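## Task

Place both blue-taped parcels on the top of the open cabinet that only arm1 can reach, and both white-taped parcels on the top of the work bench that only arm3 can reach. Each parcel must stand with the arrows on its sides pointing upward and its entire base resting on that top. The attempt fails if any of them is left resting on the floor or a lower shelf with no gripper holding it. A parcel that stays in place only because a robot holds it at the end does not count. Finish by releasing everything and moving the arms away.

## Robot and tools

ROBOTS. Three identical i2rt Big YAM arms: arm1, arm2, arm3. Each has six revolute joints, a two-finger gripper and a wrist camera. With joints 1 and 6 at zero and the hand level pointing forward, the camera rides above the hand and looks toward the fingertips. The hand reaches roughly 1.0 m from the joint1 axis. Joints move at different speeds, so the hand can sweep a wide, curved path between postures. Since each destination surface is reachable by only one arm, parcels will usually need handing over or relaying via arm2.

FRAMES. One shared scene frame: origin on the floor, +z up. "hand" is the point halfway between the fingertips; its z axis runs along the fingers, its y axis is the opening/closing direction. Robot foot poses are not printed; the URDF root base_link is each arm's foot.

execute_actions. Argument "actions" is a list holding either nothing (just report state and images) or exactly one action. The action is an object keyed by arm name ("arm1", "arm2", "arm3"); each named arm gets {"joints": {...}}. Inside, every value is an absolute target for that joint, not an offset from its current position: joint1_rad -2.879 to 2.879 (base yaw, positive counter-clockwise seen from above, 0 = direction the foot faces); joint2_rad 0 to 3.141 (shoulder, 0 = upper arm pointing back roughly level, positive raises then swings forward); joint3_rad 0 to 3.019 (elbow, 0 = folded, positive opens); joint4_rad -1.692 to 1.57 (hand pitch, positive tips fingers up); joint5_rad -1.57 to 1.57 (sideways hand swing, positive to the arm's right); joint6_rad -2.094 to 2.094 (hand roll, positive clockwise seen from behind the hand); all in radians. gripper_m is the fingertip gap in metres, 0 to 0.093. "Done" tolerances: ±0.045, ±0.14, ±0.09, ±0.055, ±0.03, ±0.035 rad, ±0.003 m. All motions in the action start together and may finish at different moments; one action runs at most 15 s. Joints or arms you omit may still be driving toward earlier targets. An unknown key or out-of-range number rejects the whole call and nothing moves. Optional "cameras": list from arm1_cam_wrist, arm2_cam_wrist, arm3_cam_wrist, room_a, room_b, all; omitted/null/["all"] gives every camera, [] gives none. Images are taken at the end of the call, ordered as the "pictures" line lists them.

wait: {"seconds": 0 to 10}. Commands nothing; the scene keeps running; returns the same state and images as an empty action.

zoom_image: {"camera": name, "region": [x0, y0, x1, y1]} in pixels of that camera's latest full image, top-left is (0,0), region no larger than 504 by 504. Wrist cameras are 616x616 fisheye; room_a and room_b are 504x504 fixed room views.

read_manual: {"section": "licences"} returns licence text only; nothing moves.

finished_scene: {"scene": current scene number}. Irreversible; the robot first holds your last command, then the result says whether the task succeeded and gives the next task. The goal must already be met and stable. Replying with no tool call ends everything.

READING RESULTS. joint_status tells how each joint of the last accepted action ended. "off_target": stopped short and may still be pushing. "contact_stop" or "time_out": the old target is dropped and the joint holds where it stopped, except that a timed-out joint may keep a target (its old one, or one within 0.375, 0.375, 0.113, 0.225, 0.075, 0.3 rad for joints 1 to 6 of its current spot) and keep pushing; on_its_own lists it and it will move on if the path opens. To relieve the push, command the reported position. "joint command not followed" (often with a "cause:" line) means a self/inter-arm clearance check blocked that arm's joint targets; the gripper part still runs. Blocked joints read "not_followed" and may be retried with every later action until valid targets arrive. Empty calls never show this line. on_its_own covers what the call did not command; "held at" is a held target, not the actual position. A very small change from the reported position may produce no motion. A joint carrying a load may sag. If a result reports a stop, later motion, wait and finish calls in that same reply are skipped.

SAFETY. A hard squeeze between two robots ends the run; hard hits can too. No state line reports arm-to-arm contact, and the clearance check can react late and ignores fingers, gripper housings and wrist cameras. Object contact does not count. Arms do not wait for one another. The arms do not stop on contact and can push forcefully; sustained pushing or holding loads heats motors, even while you are thinking, during which the robot keeps its last command. MOTOR HOT appears from 85 °C; at 100 °C an OVER-TEMPERATURE FAULT drops that whole arm and gripper until it cools, and keys not at target show "limit_stop_at_motor_heat" (resend those targets afterwards). Some heat carries into the next scene. Avoid drops, slips, slams and strong pushes, and expect occasional brief shoves to loose objects. Fewer, quicker robot motions are better.

Each tool is called by a JSON object that holds its "op" and its "data", one argument or row to a line.

## Session

{"op": "execute_actions", "data": {
  "actions": []
}}

Scene clock: 0.00 s.
arm1.joint_positions: joint1_rad=+0.729 joint2_rad=+0.393 joint3_rad=+1.436 joint4_rad=-1.190 joint5_rad=+0.111 joint6_rad=-0.735 gripper_m=+0.094
arm1.joint_status: not commanded
arm1.hand: x=+0.9946 y=-0.7721 z=+1.5539 quat_wxyz=(-0.222, -0.355, -0.670, +0.613) (m; scene frame)
arm2.joint_positions: joint1_rad=+0.904 joint2_rad=+0.614 joint3_rad=+1.387 joint4_rad=-1.552 joint5_rad=+0.212 joint6_rad=+0.738 gripper_m=+0.095
arm2.joint_status: not commanded
arm2.hand: x=+0.0458 y=+0.4469 z=+1.4082 quat_wxyz=(-0.167, +0.533, -0.746, -0.363) (m; scene frame)
arm3.joint_positions: joint1_rad=-0.296 joint2_rad=+0.270 joint3_rad=+1.377 joint4_rad=-1.507 joint5_rad=-0.144 joint6_rad=+0.766 gripper_m=+0.095
arm3.joint_status: not commanded
arm3.hand: x=-1.1409 y=+0.3019 z=+1.3991 quat_wxyz=(-0.482, -0.808, -0.195, +0.275) (m; scene frame)
pictures: arm1_cam_wrist, arm2_cam_wrist, arm3_cam_wrist, room_a, room_b
Images, in order (width x height): arm1_cam_wrist 616x616, arm2_cam_wrist 616x616, arm3_cam_wrist 616x616, room_a 504x504, room_b 504x504.

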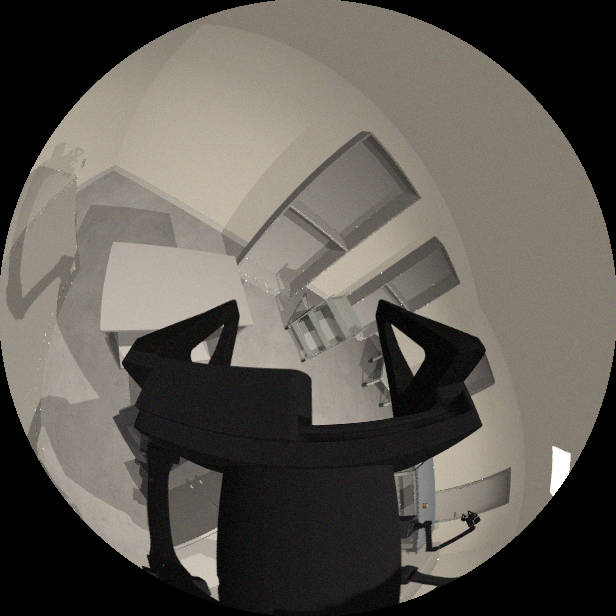

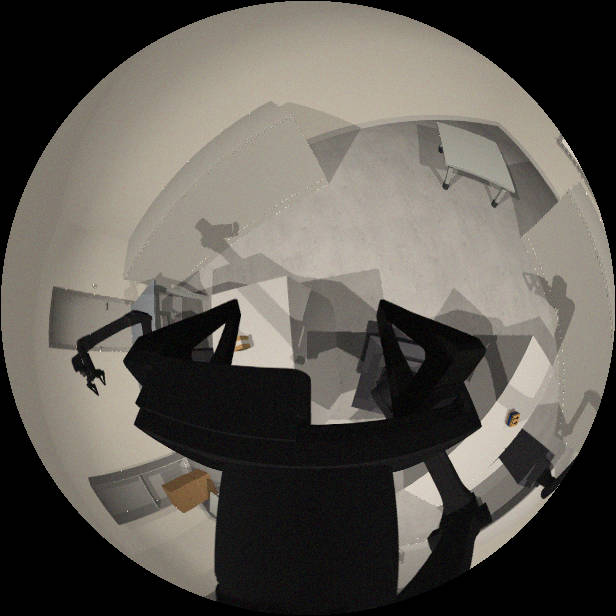

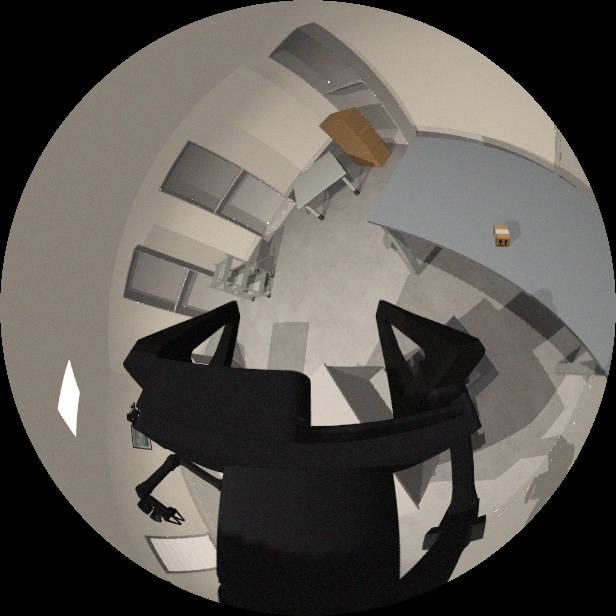

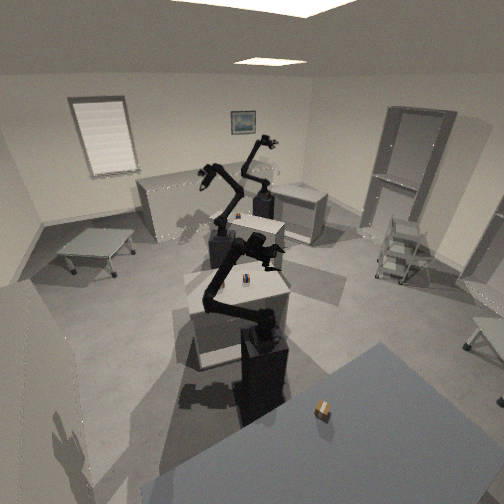

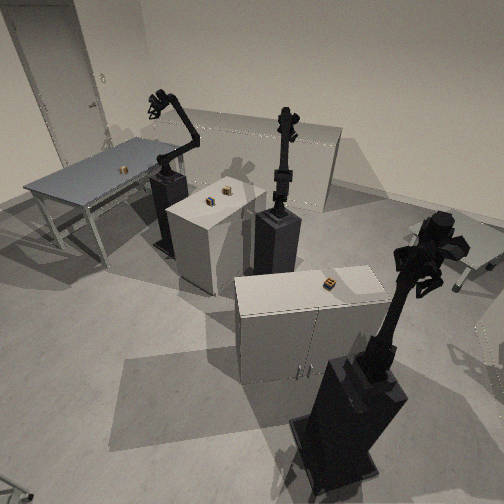

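{"op": "zoom_image", "data": {
  "camera": "room_b",
  "region": [90,140,270,240]
}}

{"op": "zoom_image", "data": {
  "camera": "room_b",
  "region": [290,255,370,315]
}}

{"op": "zoom_image", "data": {
  "camera": "room_a",
  "region": [280,370,370,450]
}}

{"op": "zoom_image", "data": {
  "camera": "room_a",
  "region": [180,170,340,310]
}}

Region (90, 140, 270, 240) of room_b's 504x504 image, scaled by 2.800, with more detail than that image has.

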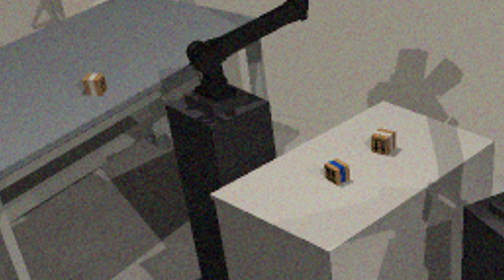

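Region (290, 255, 370, 315) of room_b's 504x504 image, scaled by 6.300, with more detail than that image has; it fills the top 378 rows of this view, and the rest is white.

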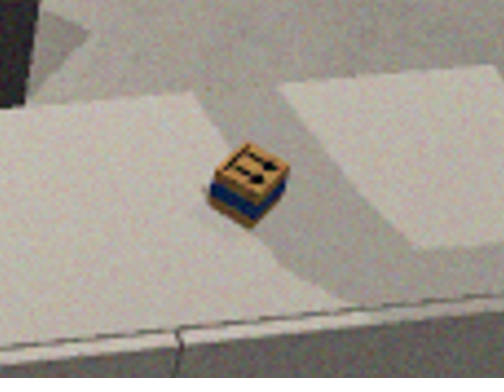

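Region (280, 370, 370, 450) of room_a's 504x504 image, scaled by 5.600, with more detail than that image has.

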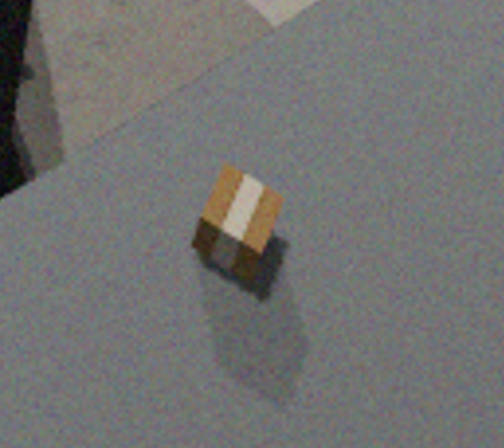

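Region (180, 170, 340, 310) of room_a's 504x504 image, scaled by 3.150, with more detail than that image has; it fills the top 441 rows of this view, and the rest is white.

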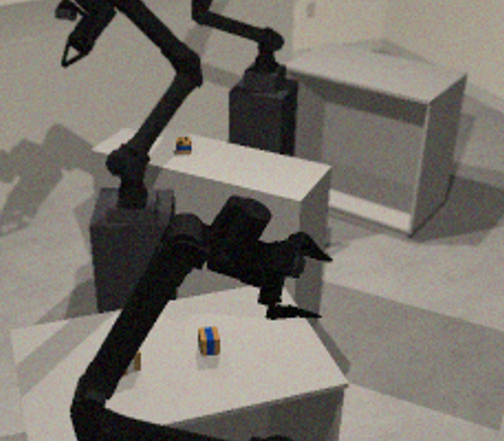

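{"op": "execute_actions", "data": {
  "actions": [
    {"arm1":{"joints":{"joint1_rad":-1.75,"joint2_rad":1.3,"joint3_rad":1.3,"joint4_rad":-1.57,"joint5_rad":0,"joint6_rad":0}},"arm2":{"joints":{"joint1_rad":2.0,"joint2_rad":1.3,"joint3_rad":1.3,"joint4_rad":-1.57,"joint5_rad":0,"joint6_rad":0}},"arm3":{"joints":{"joint1_rad":-1.1,"joint2_rad":1.3,"joint3_rad":1.3,"joint4_rad":-1.57,"joint5_rad":0,"joint6_rad":0}}}
  ]
}}

Scene clock: 3.67 s.
arm1.joint_positions: joint1_rad=-1.752 joint2_rad=+1.323 joint3_rad=+1.286 joint4_rad=-1.557 joint5_rad=+0.000 joint6_rad=-0.008 gripper_m=+0.094
arm1.joint_status: all done
arm1.hand: x=+0.8053 y=-0.3396 z=+1.1744 quat_wxyz=(+0.000, -0.893, +0.449, -0.017) (m; scene frame)
arm2.joint_positions: joint1_rad=+2.002 joint2_rad=+1.311 joint3_rad=+1.282 joint4_rad=-1.561 joint5_rad=+0.000 joint6_rad=+0.009 gripper_m=+0.095
arm2.joint_status: all done
arm2.hand: x=-0.2584 y=+0.2514 z=+1.1599 quat_wxyz=(-0.005, +1.000, +0.006, +0.013) (m; scene frame)
arm3.joint_positions: joint1_rad=-1.100 joint2_rad=+1.309 joint3_rad=+1.291 joint4_rad=-1.556 joint5_rad=-0.002 joint6_rad=+0.009 gripper_m=+0.095
arm3.joint_status: all done
arm3.hand: x=-1.4861 y=+0.2552 z=+1.1203 quat_wxyz=(+0.001, -0.987, -0.162, +0.003) (m; scene frame)
pictures: arm1_cam_wrist, arm2_cam_wrist, arm3_cam_wrist, room_a, room_b
Images, in order (width x height): arm1_cam_wrist 616x616, arm2_cam_wrist 616x616, arm3_cam_wrist 616x616, room_a 504x504, room_b 504x504.

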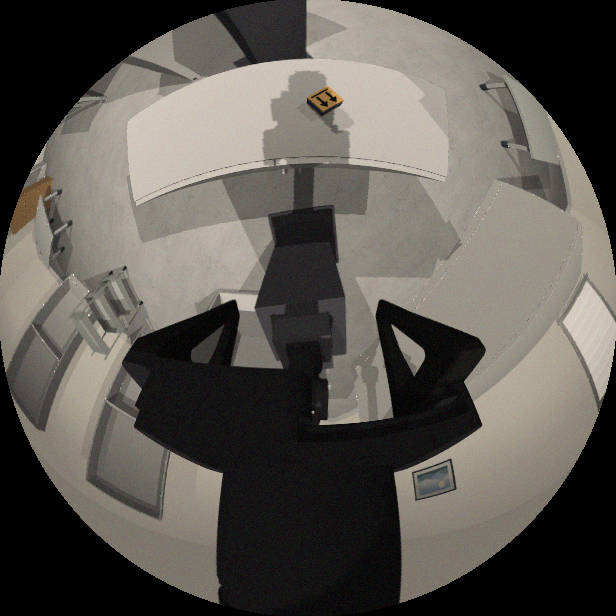

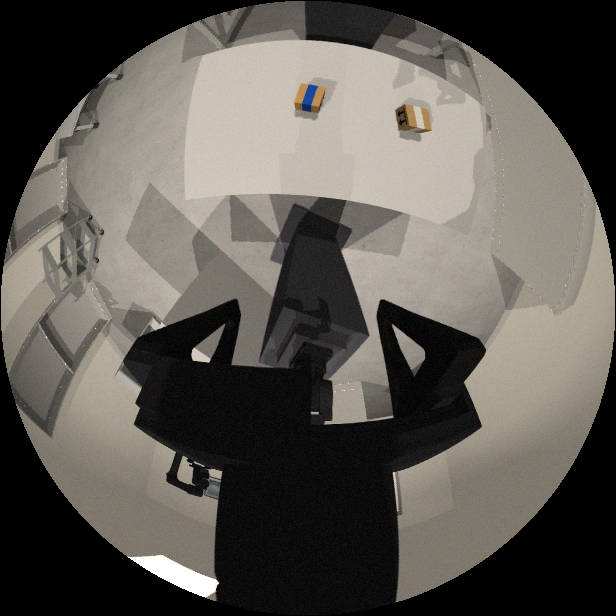

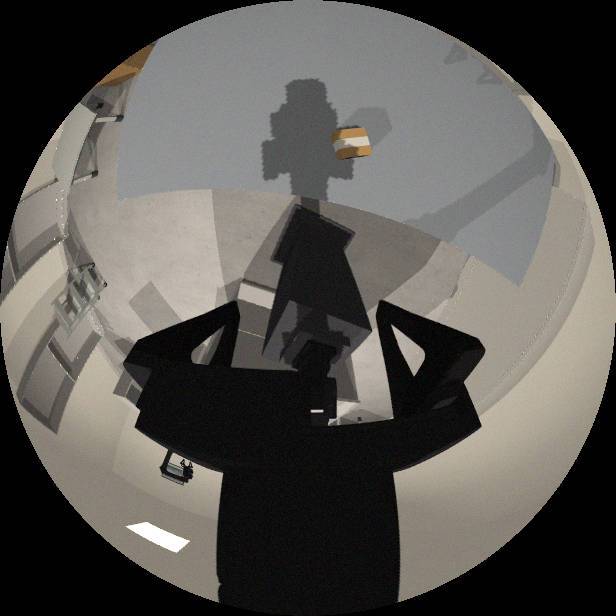

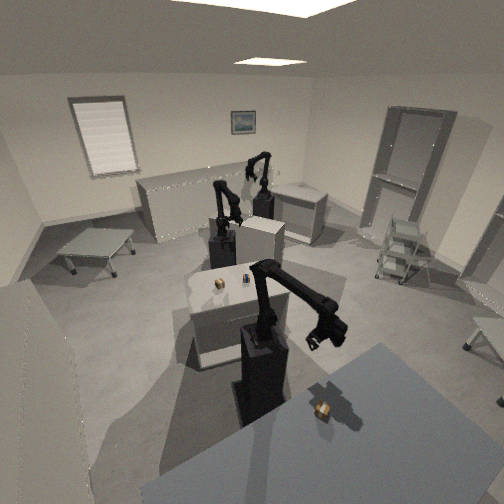

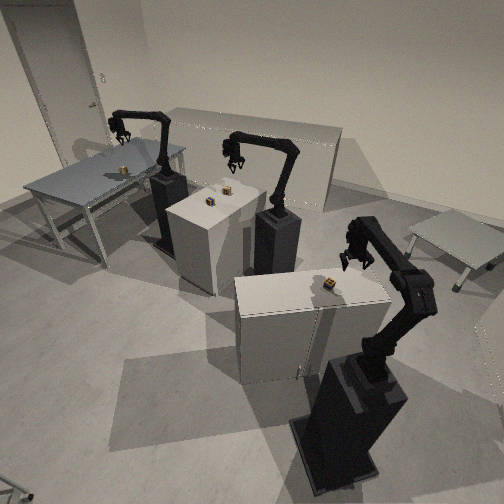

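{"op": "zoom_image", "data": {
  "camera": "arm2_cam_wrist",
  "region": [270,60,450,160]
}}

{"op": "zoom_image", "data": {
  "camera": "room_b",
  "region": [195,178,245,213]
}}

{"op": "execute_actions", "data": {
  "actions": [
    {"arm1":{"joints":{"joint1_rad":-1.8,"joint2_rad":1.75,"joint3_rad":1.7,"joint4_rad":-1.52}},"arm2":{"joints":{"joint1_rad":1.85,"joint2_rad":1.75,"joint3_rad":1.65,"joint4_rad":-1.47}},"arm3":{"joints":{"joint1_rad":-1.1,"joint2_rad":1.4,"joint3_rad":1.1,"joint4_rad":-1.27}}}
  ],
  "cameras": ["arm1_cam_wrist","arm2_cam_wrist","arm3_cam_wrist"]
}}

Region (270, 60, 450, 160) of arm2_cam_wrist's 616x616 image, scaled by 2.800, with more detail than that image has.

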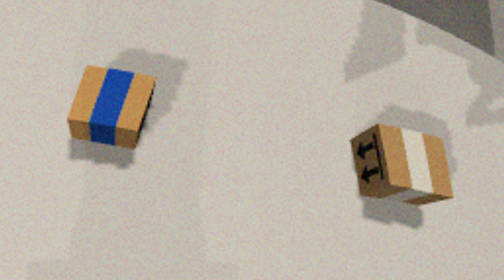

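Region (195, 178, 245, 213) of room_b's 504x504 image, scaled by 10.080, with more detail than that image has; it fills the top 353 rows of this view, and the rest is white.

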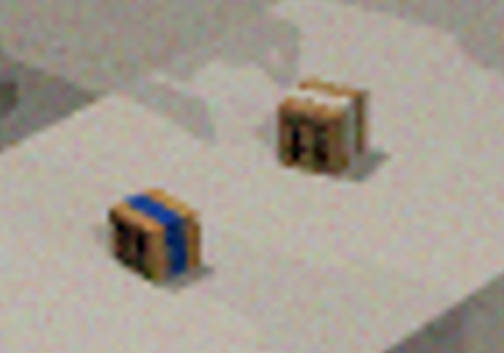

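Scene clock: 5.60 s.
arm1.joint_positions: joint1_rad=-1.799 joint2_rad=+1.775 joint3_rad=+1.646 joint4_rad=-1.527 joint5_rad=+0.000 joint6_rad=-0.008 gripper_m=+0.094
arm1.joint_status: all done
arm1.hand: x=+0.7364 y=-0.2022 z=+1.1125 quat_wxyz=(-0.015, -0.882, +0.470, -0.044) (m; scene frame)
arm2.joint_positions: joint1_rad=+1.843 joint2_rad=+1.766 joint3_rad=+1.598 joint4_rad=-1.477 joint5_rad=+0.000 joint6_rad=+0.008 gripper_m=+0.095
arm2.joint_status: all done
arm2.hand: x=-0.4056 y=+0.3313 z=+1.0820 quat_wxyz=(-0.003, +0.997, -0.073, +0.041) (m; scene frame)
arm3.joint_positions: joint1_rad=-1.100 joint2_rad=+1.420 joint3_rad=+1.086 joint4_rad=-1.287 joint5_rad=-0.002 joint6_rad=+0.009 gripper_m=+0.095
arm3.joint_status: all done
arm3.hand: x=-1.4971 y=+0.2520 z=+1.0036 quat_wxyz=(+0.005, -0.987, -0.162, -0.020) (m; scene frame)
pictures: arm1_cam_wrist, arm2_cam_wrist, arm3_cam_wrist
Images, in order (width x height): arm1_cam_wrist 616x616, arm2_cam_wrist 616x616, arm3_cam_wrist 616x616.

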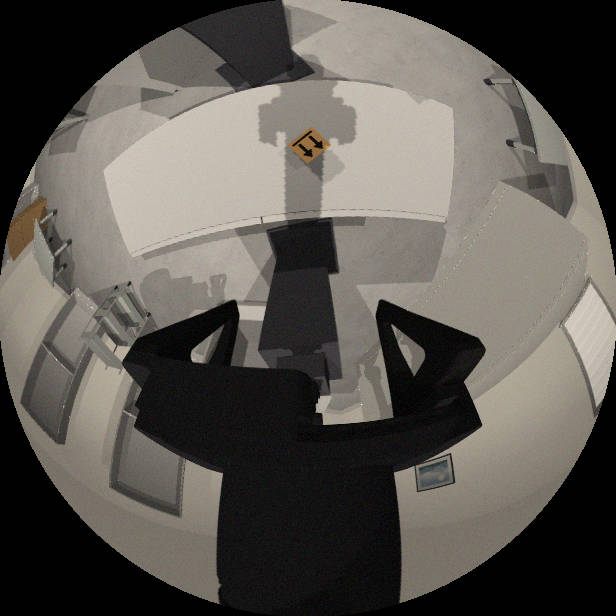

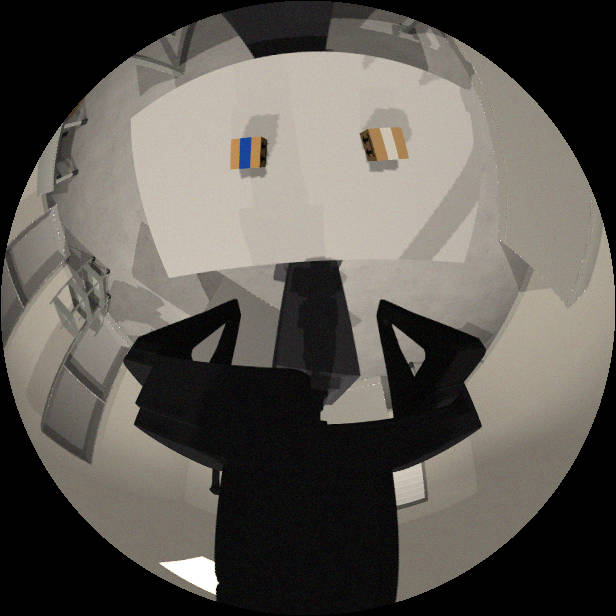

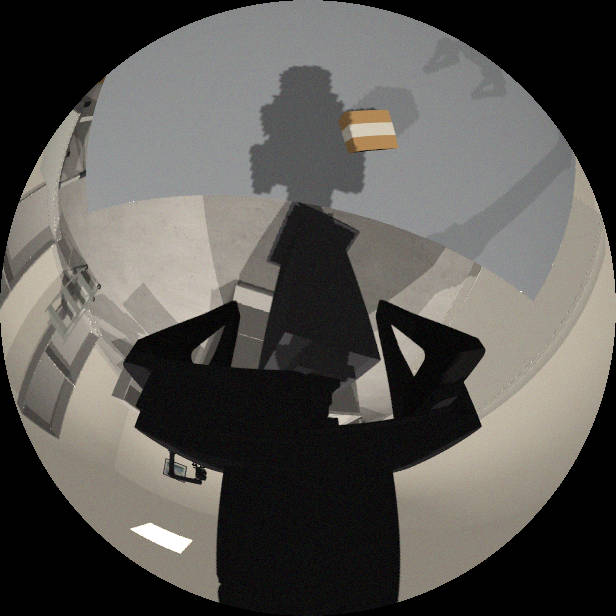

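{"op": "zoom_image", "data": {
  "camera": "arm2_cam_wrist",
  "region": [215,110,305,190]
}}

{"op": "execute_actions", "data": {
  "actions": [
    {"arm1":{"joints":{"joint1_rad":-1.8,"joint2_rad":2.0,"joint3_rad":1.85,"joint4_rad":-1.4,"joint6_rad":2.09}},"arm2":{"joints":{"joint1_rad":2.02,"joint2_rad":2.05,"joint3_rad":1.85,"joint4_rad":-1.3}},"arm3":{"joints":{"joint1_rad":-1.3,"joint2_rad":1.1,"joint3_rad":0.8,"joint4_rad":-1.0}}}
  ]
}}

Region (215, 110, 305, 190) of arm2_cam_wrist's 616x616 image, scaled by 5.600, with more detail than that image has.

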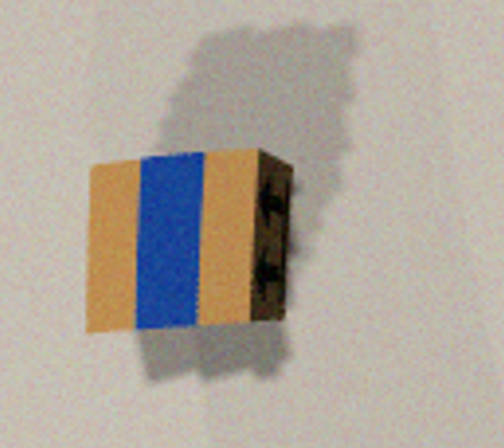

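Scene clock: 9.13 s.
arm1.joint_positions: joint1_rad=-1.799 joint2_rad=+2.028 joint3_rad=+1.821 joint4_rad=-1.409 joint5_rad=+0.000 joint6_rad=+2.081 gripper_m=+0.094
arm1.joint_status: all done
arm1.hand: x=+0.6882 y=-0.1272 z=+1.0348 quat_wxyz=(+0.020, -0.037, +0.999, -0.018) (m; scene frame)
arm2.joint_positions: joint1_rad=+2.018 joint2_rad=+2.066 joint3_rad=+1.818 joint4_rad=-1.308 joint5_rad=-0.001 joint6_rad=+0.007 gripper_m=+0.095
arm2.joint_status: all done
arm2.hand: x=-0.5248 y=+0.2369 z=+0.9926 quat_wxyz=(-0.004, +1.000, +0.015, -0.003) (m; scene frame)
arm3.joint_positions: joint1_rad=-1.305 joint2_rad=+1.097 joint3_rad=+0.801 joint4_rad=-1.022 joint5_rad=+0.000 joint6_rad=+0.008 gripper_m=+0.095
arm3.joint_status: all done
arm3.hand: x=-1.4710 y=+0.3337 z=+1.0081 quat_wxyz=(-0.008, -0.989, -0.060, +0.131) (m; scene frame)
pictures: arm1_cam_wrist, arm2_cam_wrist, arm3_cam_wrist, room_a, room_b
Images, in order (width x height): arm1_cam_wrist 616x616, arm2_cam_wrist 616x616, arm3_cam_wrist 616x616, room_a 504x504, room_b 504x504.

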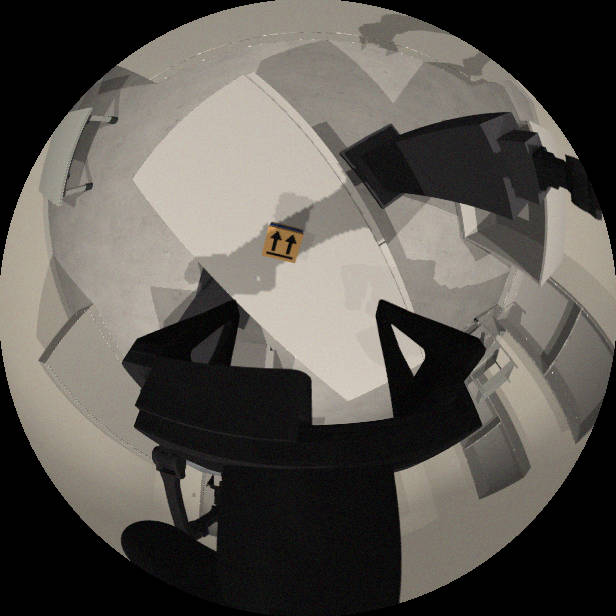

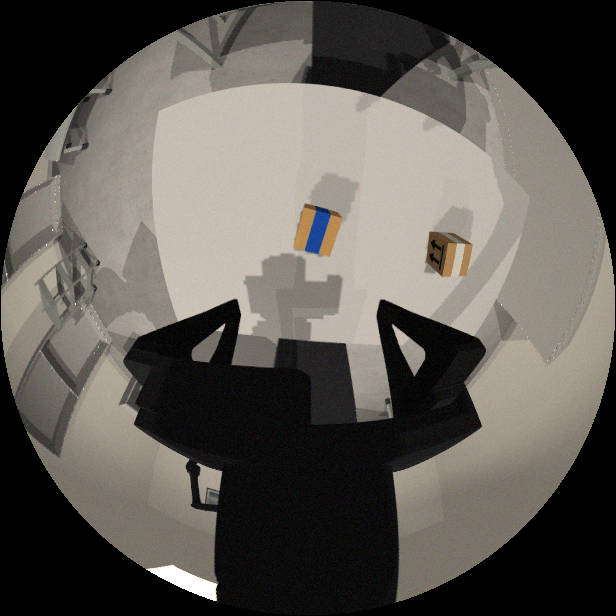

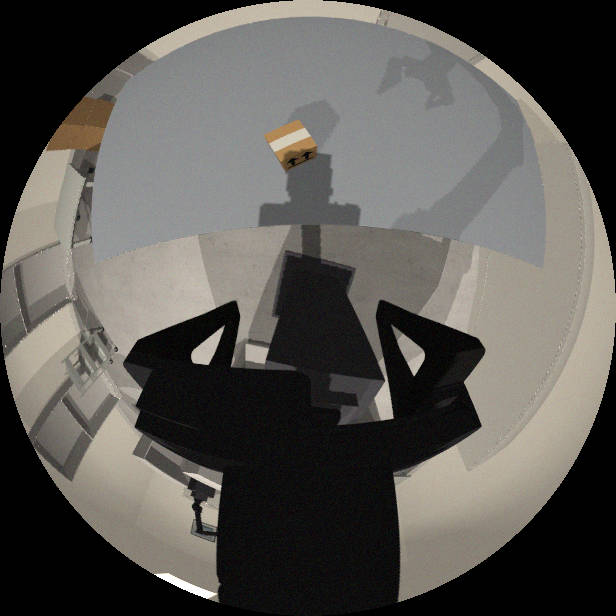

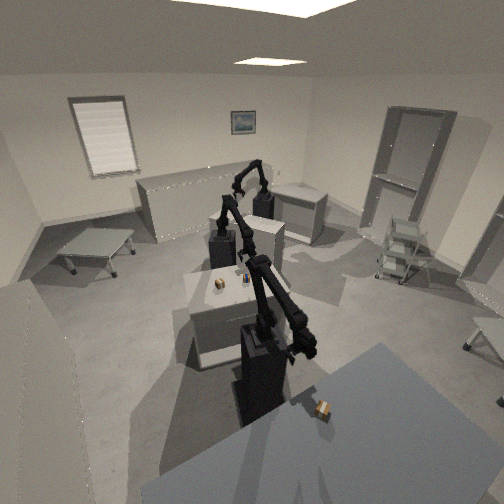

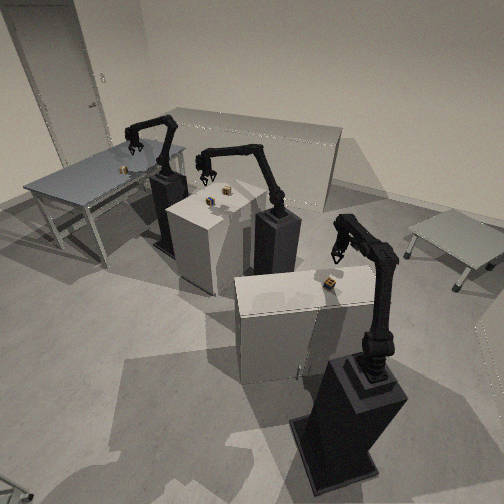

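{"op": "execute_actions", "data": {
  "actions": [
    {"arm1":{"joints":{"joint1_rad":-1.79,"joint2_rad":2.26,"joint3_rad":1.83,"joint4_rad":-1.08}},"arm2":{"joints":{"joint1_rad":1.99,"joint2_rad":2.11,"joint3_rad":1.53,"joint4_rad":-0.94,"joint6_rad":0.2}},"arm3":{"joints":{"joint1_rad":0.9,"joint2_rad":1.1,"joint3_rad":1.1,"joint4_rad":-1.5}}}
  ],
  "cameras": ["arm1_cam_wrist","arm2_cam_wrist","room_b"]
}}

Scene clock: 12.13 s.
arm1.joint_positions: joint1_rad=-1.799 joint2_rad=+2.290 joint3_rad=+1.803 joint4_rad=-1.094 joint5_rad=+0.000 joint6_rad=+2.082 gripper_m=+0.094
arm1.joint_status: all done
arm1.hand: x=+0.6660 y=-0.0895 z=+0.8644 quat_wxyz=(+0.010, -0.037, +0.999, -0.003) (m; scene frame)
arm2.joint_positions: joint1_rad=+1.990 joint2_rad=+2.129 joint3_rad=+1.509 joint4_rad=-0.953 joint5_rad=-0.001 joint6_rad=+0.191 gripper_m=+0.095
arm2.joint_status: all done
arm2.hand: x=-0.4786 y=+0.2564 z=+0.8485 quat_wxyz=(-0.005, +0.996, -0.091, +0.005) (m; scene frame)
arm3.joint_positions: joint1_rad=+0.897 joint2_rad=+1.103 joint3_rad=+1.064 joint4_rad=-1.484 joint5_rad=+0.000 joint6_rad=+0.007 gripper_m=+0.095
arm3.joint_status: all done
arm3.hand: x=-0.9267 y=+0.1554 z=+1.0915 quat_wxyz=(-0.017, -0.397, -0.917, +0.011) (m; scene frame)
pictures: arm1_cam_wrist, arm2_cam_wrist, room_b
Images, in order (width x height): arm1_cam_wrist 616x616, arm2_cam_wrist 616x616, room_b 504x504.

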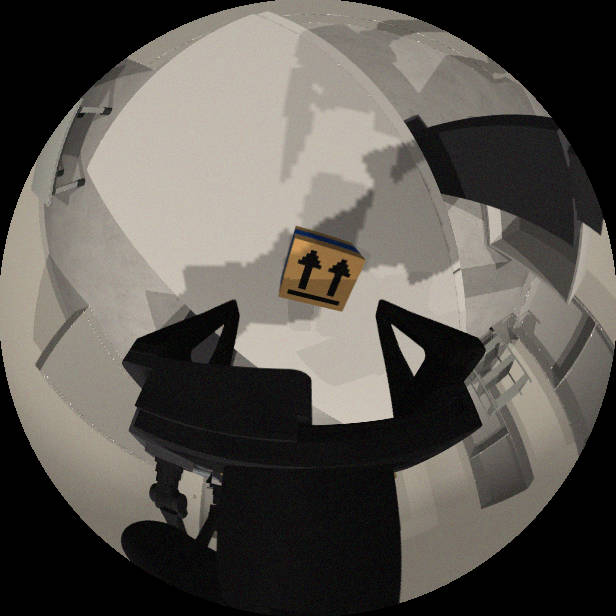

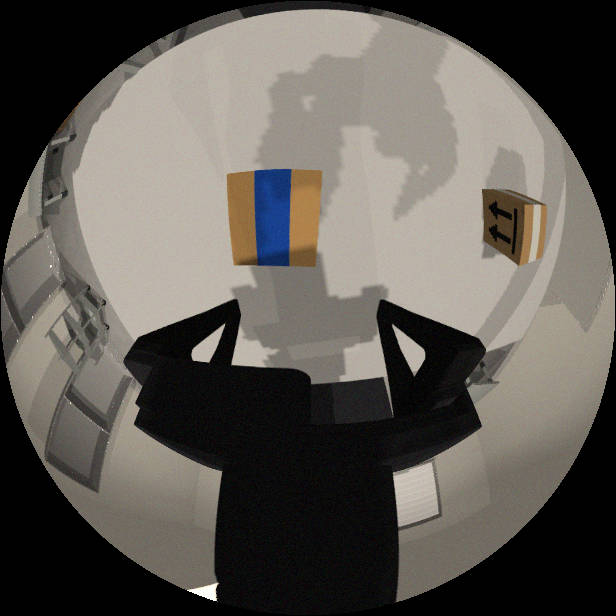

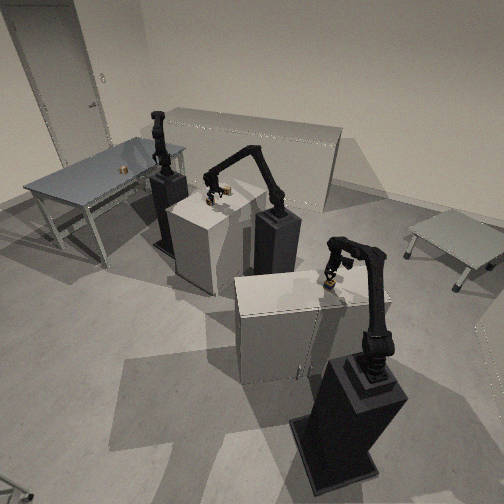

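{"op": "execute_actions", "data": {
  "actions": [
    {"arm1":{"joints":{"joint2_rad":2.3,"joint3_rad":1.74,"joint4_rad":-0.945,"joint6_rad":2.094}},"arm2":{"joints":{"joint1_rad":2.015,"joint2_rad":2.2,"joint3_rad":1.75,"joint4_rad":-1.05}}}
  ],
  "cameras": ["arm1_cam_wrist","arm2_cam_wrist"]
}}

Scene clock: 13.77 s.
arm1.joint_positions: joint1_rad=-1.799 joint2_rad=+2.298 joint3_rad=+1.731 joint4_rad=-0.959 joint5_rad=+0.000 joint6_rad=+2.085 gripper_m=+0.094
arm1.joint_status: all done
arm1.hand: x=+0.6665 y=-0.0895 z=+0.8357 quat_wxyz=(-0.004, -0.035, +0.999, +0.020) (m; scene frame)
arm2.joint_positions: joint1_rad=+2.013 joint2_rad=+2.211 joint3_rad=+1.714 joint4_rad=-1.038 joint5_rad=-0.001 joint6_rad=+0.192 gripper_m=+0.095
arm2.joint_status: all done
arm2.hand: x=-0.5352 y=+0.2414 z=+0.8662 quat_wxyz=(-0.003, +0.997, -0.080, -0.014) (m; scene frame)
arm3.joint_positions: joint1_rad=+0.897 joint2_rad=+1.103 joint3_rad=+1.064 joint4_rad=-1.484 joint5_rad=+0.000 joint6_rad=+0.007 gripper_m=+0.095
arm3.joint_status: not commanded
arm3.hand: x=-0.9267 y=+0.1554 z=+1.0915 quat_wxyz=(-0.017, -0.397, -0.917, +0.011) (m; scene frame)
pictures: arm1_cam_wrist, arm2_cam_wrist
Images, in order (width x height): arm1_cam_wrist 616x616, arm2_cam_wrist 616x616.

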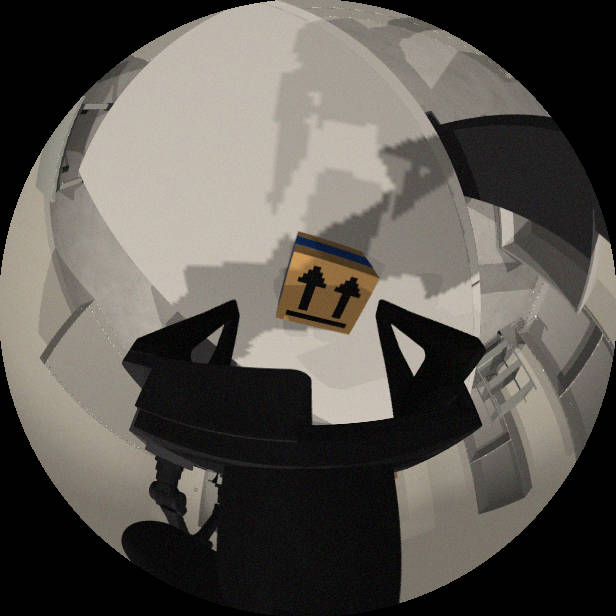

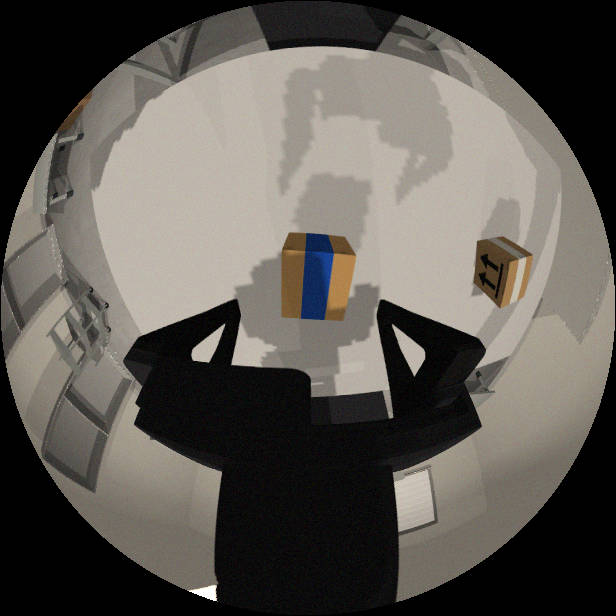

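{"op": "execute_actions", "data": {
  "actions": [
    {"arm1":{"joints":{"joint2_rad":2.335,"joint3_rad":1.72}},"arm2":{"joints":{"joint1_rad":1.995,"joint2_rad":2.25,"joint3_rad":1.65,"joint4_rad":-0.93,"joint6_rad":0.24}}}
  ],
  "cameras": ["arm1_cam_wrist","arm2_cam_wrist"]
}}

Scene clock: 15.03 s.
arm1.joint_positions: joint1_rad=-1.799 joint2_rad=+2.331 joint3_rad=+1.714 joint4_rad=-0.958 joint5_rad=+0.000 joint6_rad=+2.085 gripper_m=+0.094
arm1.joint_status: all done
arm1.hand: x=+0.6752 y=-0.1018 z=+0.8099 quat_wxyz=(+0.009, -0.035, +0.999, +0.000) (m; scene frame)
arm2.joint_positions: joint1_rad=+2.000 joint2_rad=+2.262 joint3_rad=+1.638 joint4_rad=-0.943 joint5_rad=-0.001 joint6_rad=+0.231 gripper_m=+0.095
arm2.joint_status: all done
arm2.hand: x=-0.5147 y=+0.2507 z=+0.8106 quat_wxyz=(-0.005, +0.994, -0.106, +0.002) (m; scene frame)
arm3.joint_positions: joint1_rad=+0.897 joint2_rad=+1.103 joint3_rad=+1.064 joint4_rad=-1.484 joint5_rad=+0.000 joint6_rad=+0.007 gripper_m=+0.095
arm3.joint_status: not commanded
arm3.hand: x=-0.9267 y=+0.1554 z=+1.0915 quat_wxyz=(-0.017, -0.397, -0.917, +0.011) (m; scene frame)
pictures: arm1_cam_wrist, arm2_cam_wrist
Images, in order (width x height): arm1_cam_wrist 616x616, arm2_cam_wrist 616x616.

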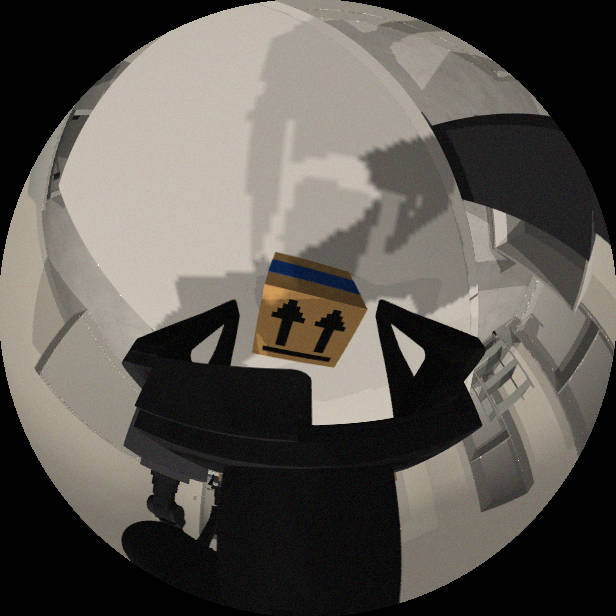

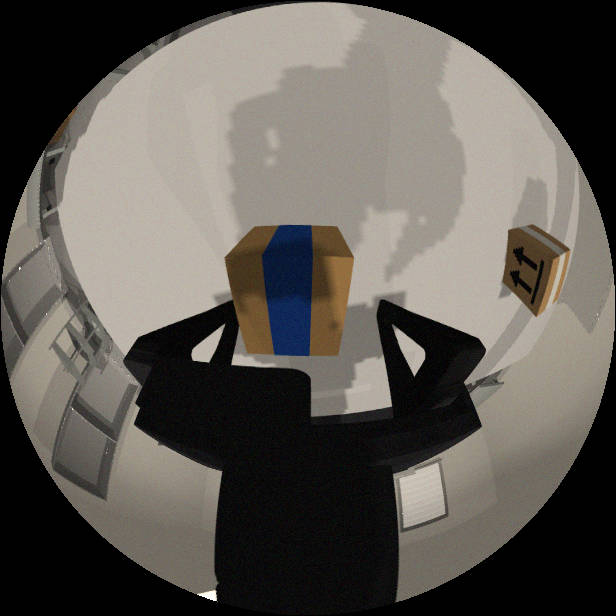

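{"op": "execute_actions", "data": {
  "actions": [
    {"arm1":{"joints":{"joint2_rad":2.365,"joint4_rad":-0.9}},"arm2":{"joints":{"joint1_rad":2.022,"gripper_m":0.03}}}
  ],
  "cameras": ["arm1_cam_wrist","arm2_cam_wrist"]
}}

{"op": "execute_actions", "data": {
  "actions": [
    {"arm1":{"joints":{"gripper_m":0.03}},"arm2":{"joints":{"joint2_rad":1.7}}}
  ],
  "cameras": ["arm1_cam_wrist","arm2_cam_wrist"]
}}

Scene clock: 17.50 s.
arm1.joint_positions: joint1_rad=-1.799 joint2_rad=+2.357 joint3_rad=+1.714 joint4_rad=-0.915 joint5_rad=+0.000 joint6_rad=+2.085 gripper_m=+0.094
arm1.joint_status: all done
arm1.hand: x=+0.6732 y=-0.0984 z=+0.7933 quat_wxyz=(+0.005, -0.035, +0.999, +0.007) (m; scene frame)
arm2.joint_positions: joint1_rad=+2.019 joint2_rad=+2.262 joint3_rad=+1.638 joint4_rad=-0.943 joint5_rad=+0.000 joint6_rad=+0.232 gripper_m=+0.049
arm2.joint_status: gripper_m off_target (ended at +0.049, target +0.030); the others done
arm2.hand: x=-0.5143 y=+0.2389 z=+0.8105 quat_wxyz=(-0.005, +0.995, -0.097, +0.002) (m; scene frame)
arm3.joint_positions: joint1_rad=+0.897 joint2_rad=+1.103 joint3_rad=+1.064 joint4_rad=-1.484 joint5_rad=+0.000 joint6_rad=+0.007 gripper_m=+0.095
arm3.joint_status: not commanded
arm3.hand: x=-0.9267 y=+0.1554 z=+1.0915 quat_wxyz=(-0.017, -0.397, -0.917, +0.011) (m; scene frame)
pictures: arm1_cam_wrist, arm2_cam_wrist
Images, in order (width x height): arm1_cam_wrist 616x616, arm2_cam_wrist 616x616.

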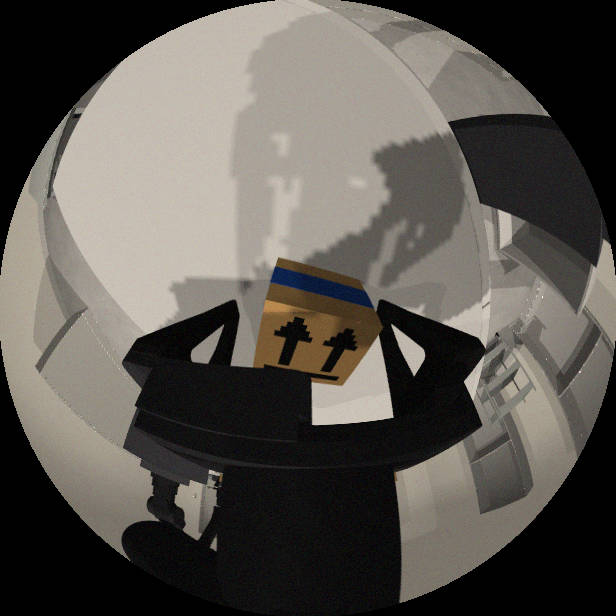

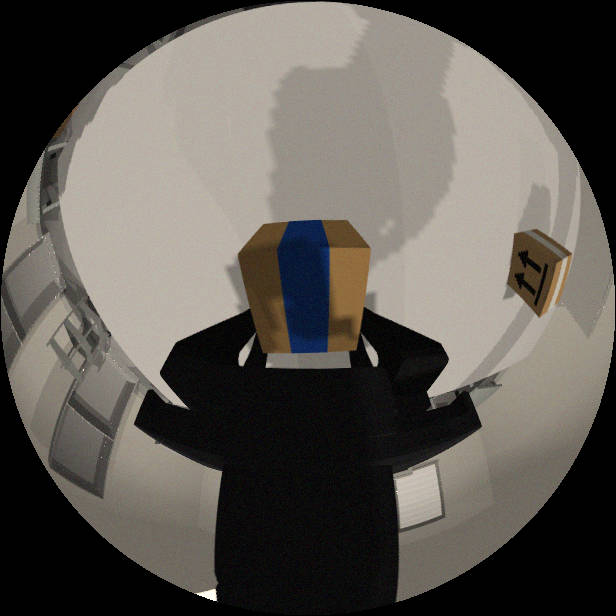

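Scene clock: 19.17 s.
arm1.joint_positions: joint1_rad=-1.799 joint2_rad=+2.357 joint3_rad=+1.714 joint4_rad=-0.913 joint5_rad=+0.000 joint6_rad=+2.086 gripper_m=+0.055
arm1.joint_status: gripper_m off_target (ended at +0.055, target +0.030)
arm1.hand: x=+0.6730 y=-0.0980 z=+0.7933 quat_wxyz=(+0.004, -0.035, +0.999, +0.007) (m; scene frame)
arm2.joint_positions: joint1_rad=+2.019 joint2_rad=+1.718 joint3_rad=+1.632 joint4_rad=-0.942 joint5_rad=+0.000 joint6_rad=+0.232 gripper_m=+0.049
arm2.joint_status: all done
arm2.hand: x=-0.5427 y=+0.2346 z=+1.1519 quat_wxyz=(+0.031, +0.960, -0.092, -0.262) (m; scene frame)
arm3.joint_positions: joint1_rad=+0.897 joint2_rad=+1.103 joint3_rad=+1.064 joint4_rad=-1.484 joint5_rad=+0.000 joint6_rad=+0.007 gripper_m=+0.095
arm3.joint_status: not commanded
arm3.hand: x=-0.9267 y=+0.1554 z=+1.0915 quat_wxyz=(-0.017, -0.397, -0.917, +0.011) (m; scene frame)
pictures: arm1_cam_wrist, arm2_cam_wrist
Images, in order (width x height): arm1_cam_wrist 616x616, arm2_cam_wrist 616x616.

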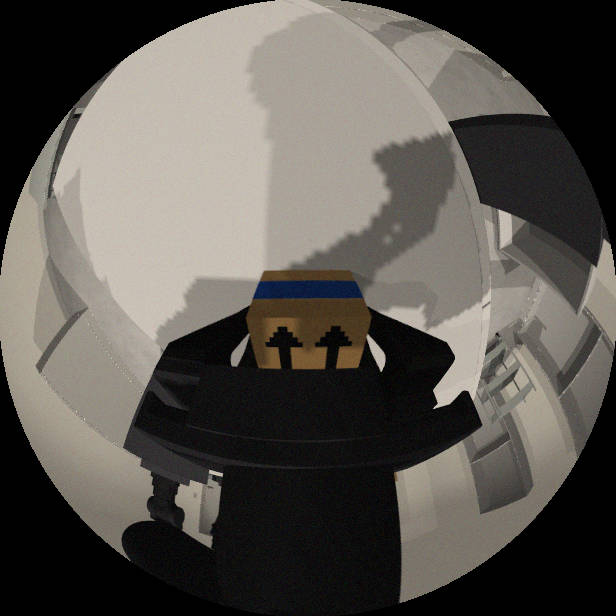

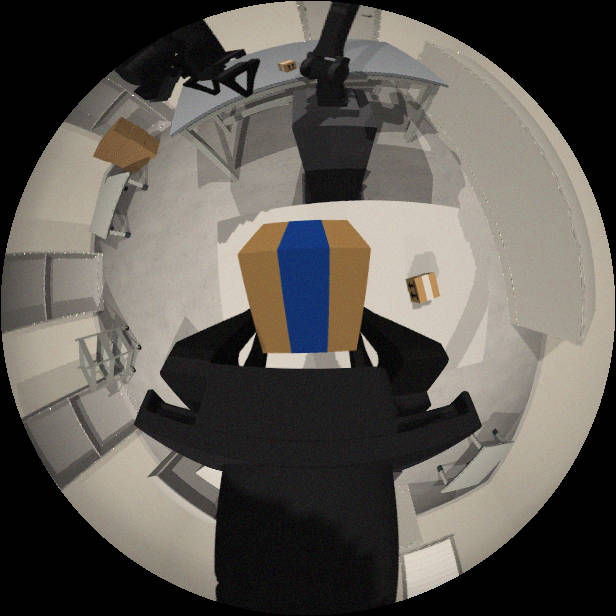

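{"op": "execute_actions", "data": {
  "actions": [
    {"arm1":{"joints":{"joint2_rad":1.5,"joint3_rad":1.3}},"arm2":{"joints":{"joint1_rad":-0.6,"joint6_rad":0,"joint4_rad":-1.3}}}
  ],
  "cameras": []
}}

{"op": "execute_actions", "data": {
  "actions": [
    {"arm1":{"joints":{"joint1_rad":0.95,"joint2_rad":1.3,"joint3_rad":1.3,"joint4_rad":-1.1,"joint6_rad":0}},"arm2":{"joints":{"joint1_rad":-1.716,"joint2_rad":2.0,"joint3_rad":1.8,"joint4_rad":-1.3}},"arm3":{"joints":{"joint1_rad":1.88,"joint2_rad":2.0,"joint3_rad":1.85,"joint4_rad":-1.35}}}
  ]
}}

Scene clock: 22.23 s.
arm1.joint_positions: joint1_rad=-1.799 joint2_rad=+1.499 joint3_rad=+1.290 joint4_rad=-0.904 joint5_rad=+0.000 joint6_rad=+2.087 gripper_m=+0.055
arm1.joint_status: all done
arm1.hand: x=+0.7241 y=-0.1845 z=+1.1320 quat_wxyz=(-0.111, -0.036, +0.974, +0.194) (m; scene frame)
arm2.joint_positions: joint1_rad=-0.606 joint2_rad=+1.718 joint3_rad=+1.632 joint4_rad=-1.289 joint5_rad=+0.002 joint6_rad=+0.009 gripper_m=+0.049
arm2.joint_status: all done
arm2.hand: x=+0.5966 y=+0.5595 z=+1.1338 quat_wxyz=(-0.099, +0.268, -0.958, -0.030) (m; scene frame)
arm3.joint_positions: joint1_rad=+0.897 joint2_rad=+1.103 joint3_rad=+1.064 joint4_rad=-1.484 joint5_rad=+0.000 joint6_rad=+0.007 gripper_m=+0.095
arm3.joint_status: not commanded
arm3.hand: x=-0.9267 y=+0.1554 z=+1.0915 quat_wxyz=(-0.017, -0.397, -0.917, +0.011) (m; scene frame)
pictures: none
No camera images: the call's "cameras" was empty. Leave "cameras" out to get every camera's image.

Scene clock: 24.63 s.
arm1.joint_positions: joint1_rad=+0.954 joint2_rad=+1.312 joint3_rad=+1.282 joint4_rad=-1.089 joint5_rad=-0.001 joint6_rad=+0.009 gripper_m=+0.055
arm1.joint_status: all done
arm1.hand: x=+1.1168 y=-1.1096 z=+1.2037 quat_wxyz=(-0.179, -0.623, -0.749, +0.135) (m; scene frame)
arm2.joint_positions: joint1_rad=-1.715 joint2_rad=+2.016 joint3_rad=+1.773 joint4_rad=-1.294 joint5_rad=+0.002 joint6_rad=+0.006 gripper_m=+0.049
arm2.joint_status: all done
arm2.hand: x=+0.6413 y=-0.0701 z=+1.0125 quat_wxyz=(-0.019, -0.277, -0.961, +0.000) (m; scene frame)
arm3.joint_positions: joint1_rad=+1.881 joint2_rad=+2.031 joint3_rad=+1.795 joint4_rad=-1.354 joint5_rad=-0.001 joint6_rad=+0.007 gripper_m=+0.095
arm3.joint_status: all done
arm3.hand: x=-0.5296 y=+0.4835 z=+0.9540 quat_wxyz=(+0.015, +0.083, -0.996, -0.001) (m; scene frame)
pictures: arm1_cam_wrist, arm2_cam_wrist, arm3_cam_wrist, room_a, room_b
Images, in order (width x height): arm1_cam_wrist 616x616, arm2_cam_wrist 616x616, arm3_cam_wrist 616x616, room_a 504x504, room_b 504x504.

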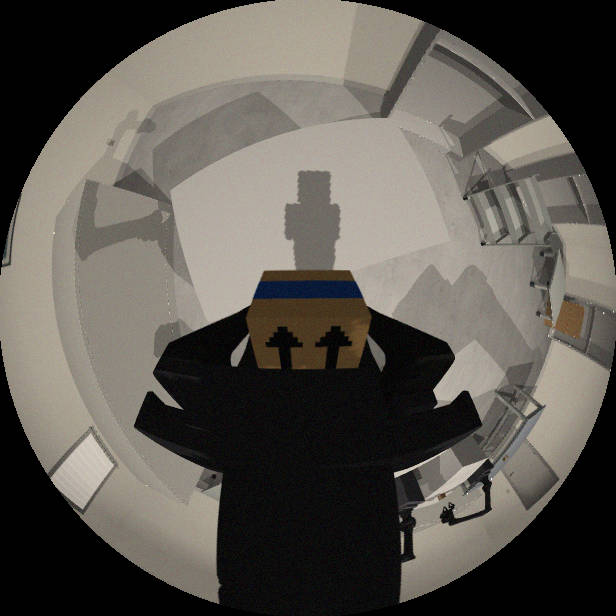

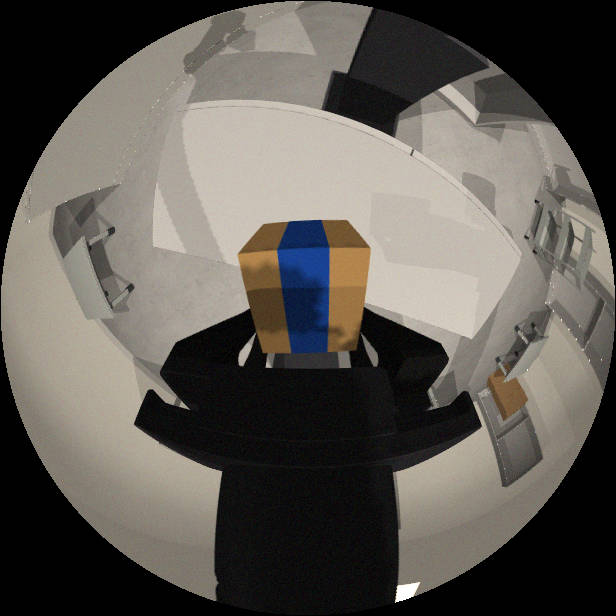

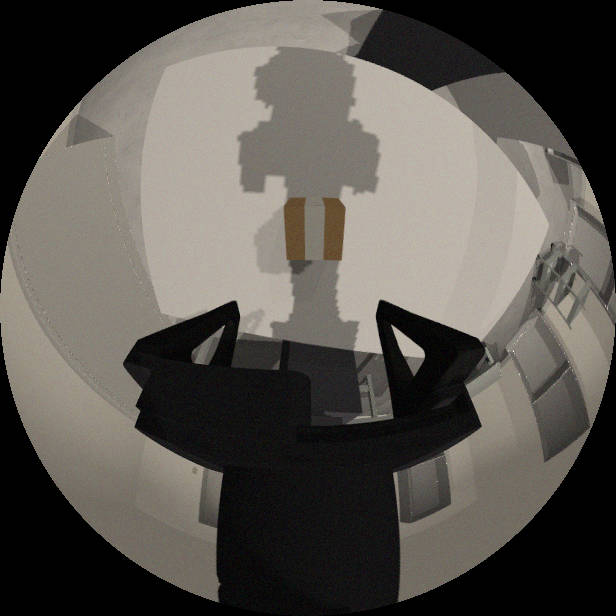

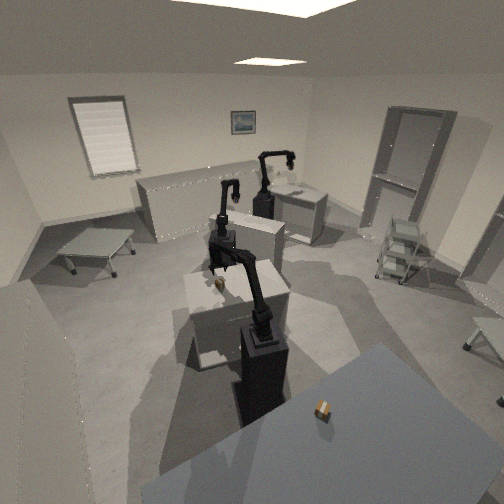

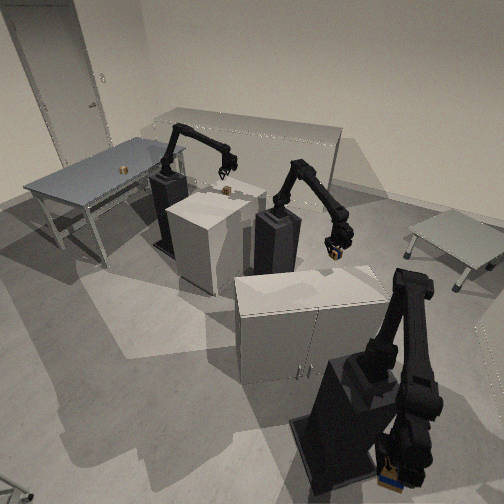

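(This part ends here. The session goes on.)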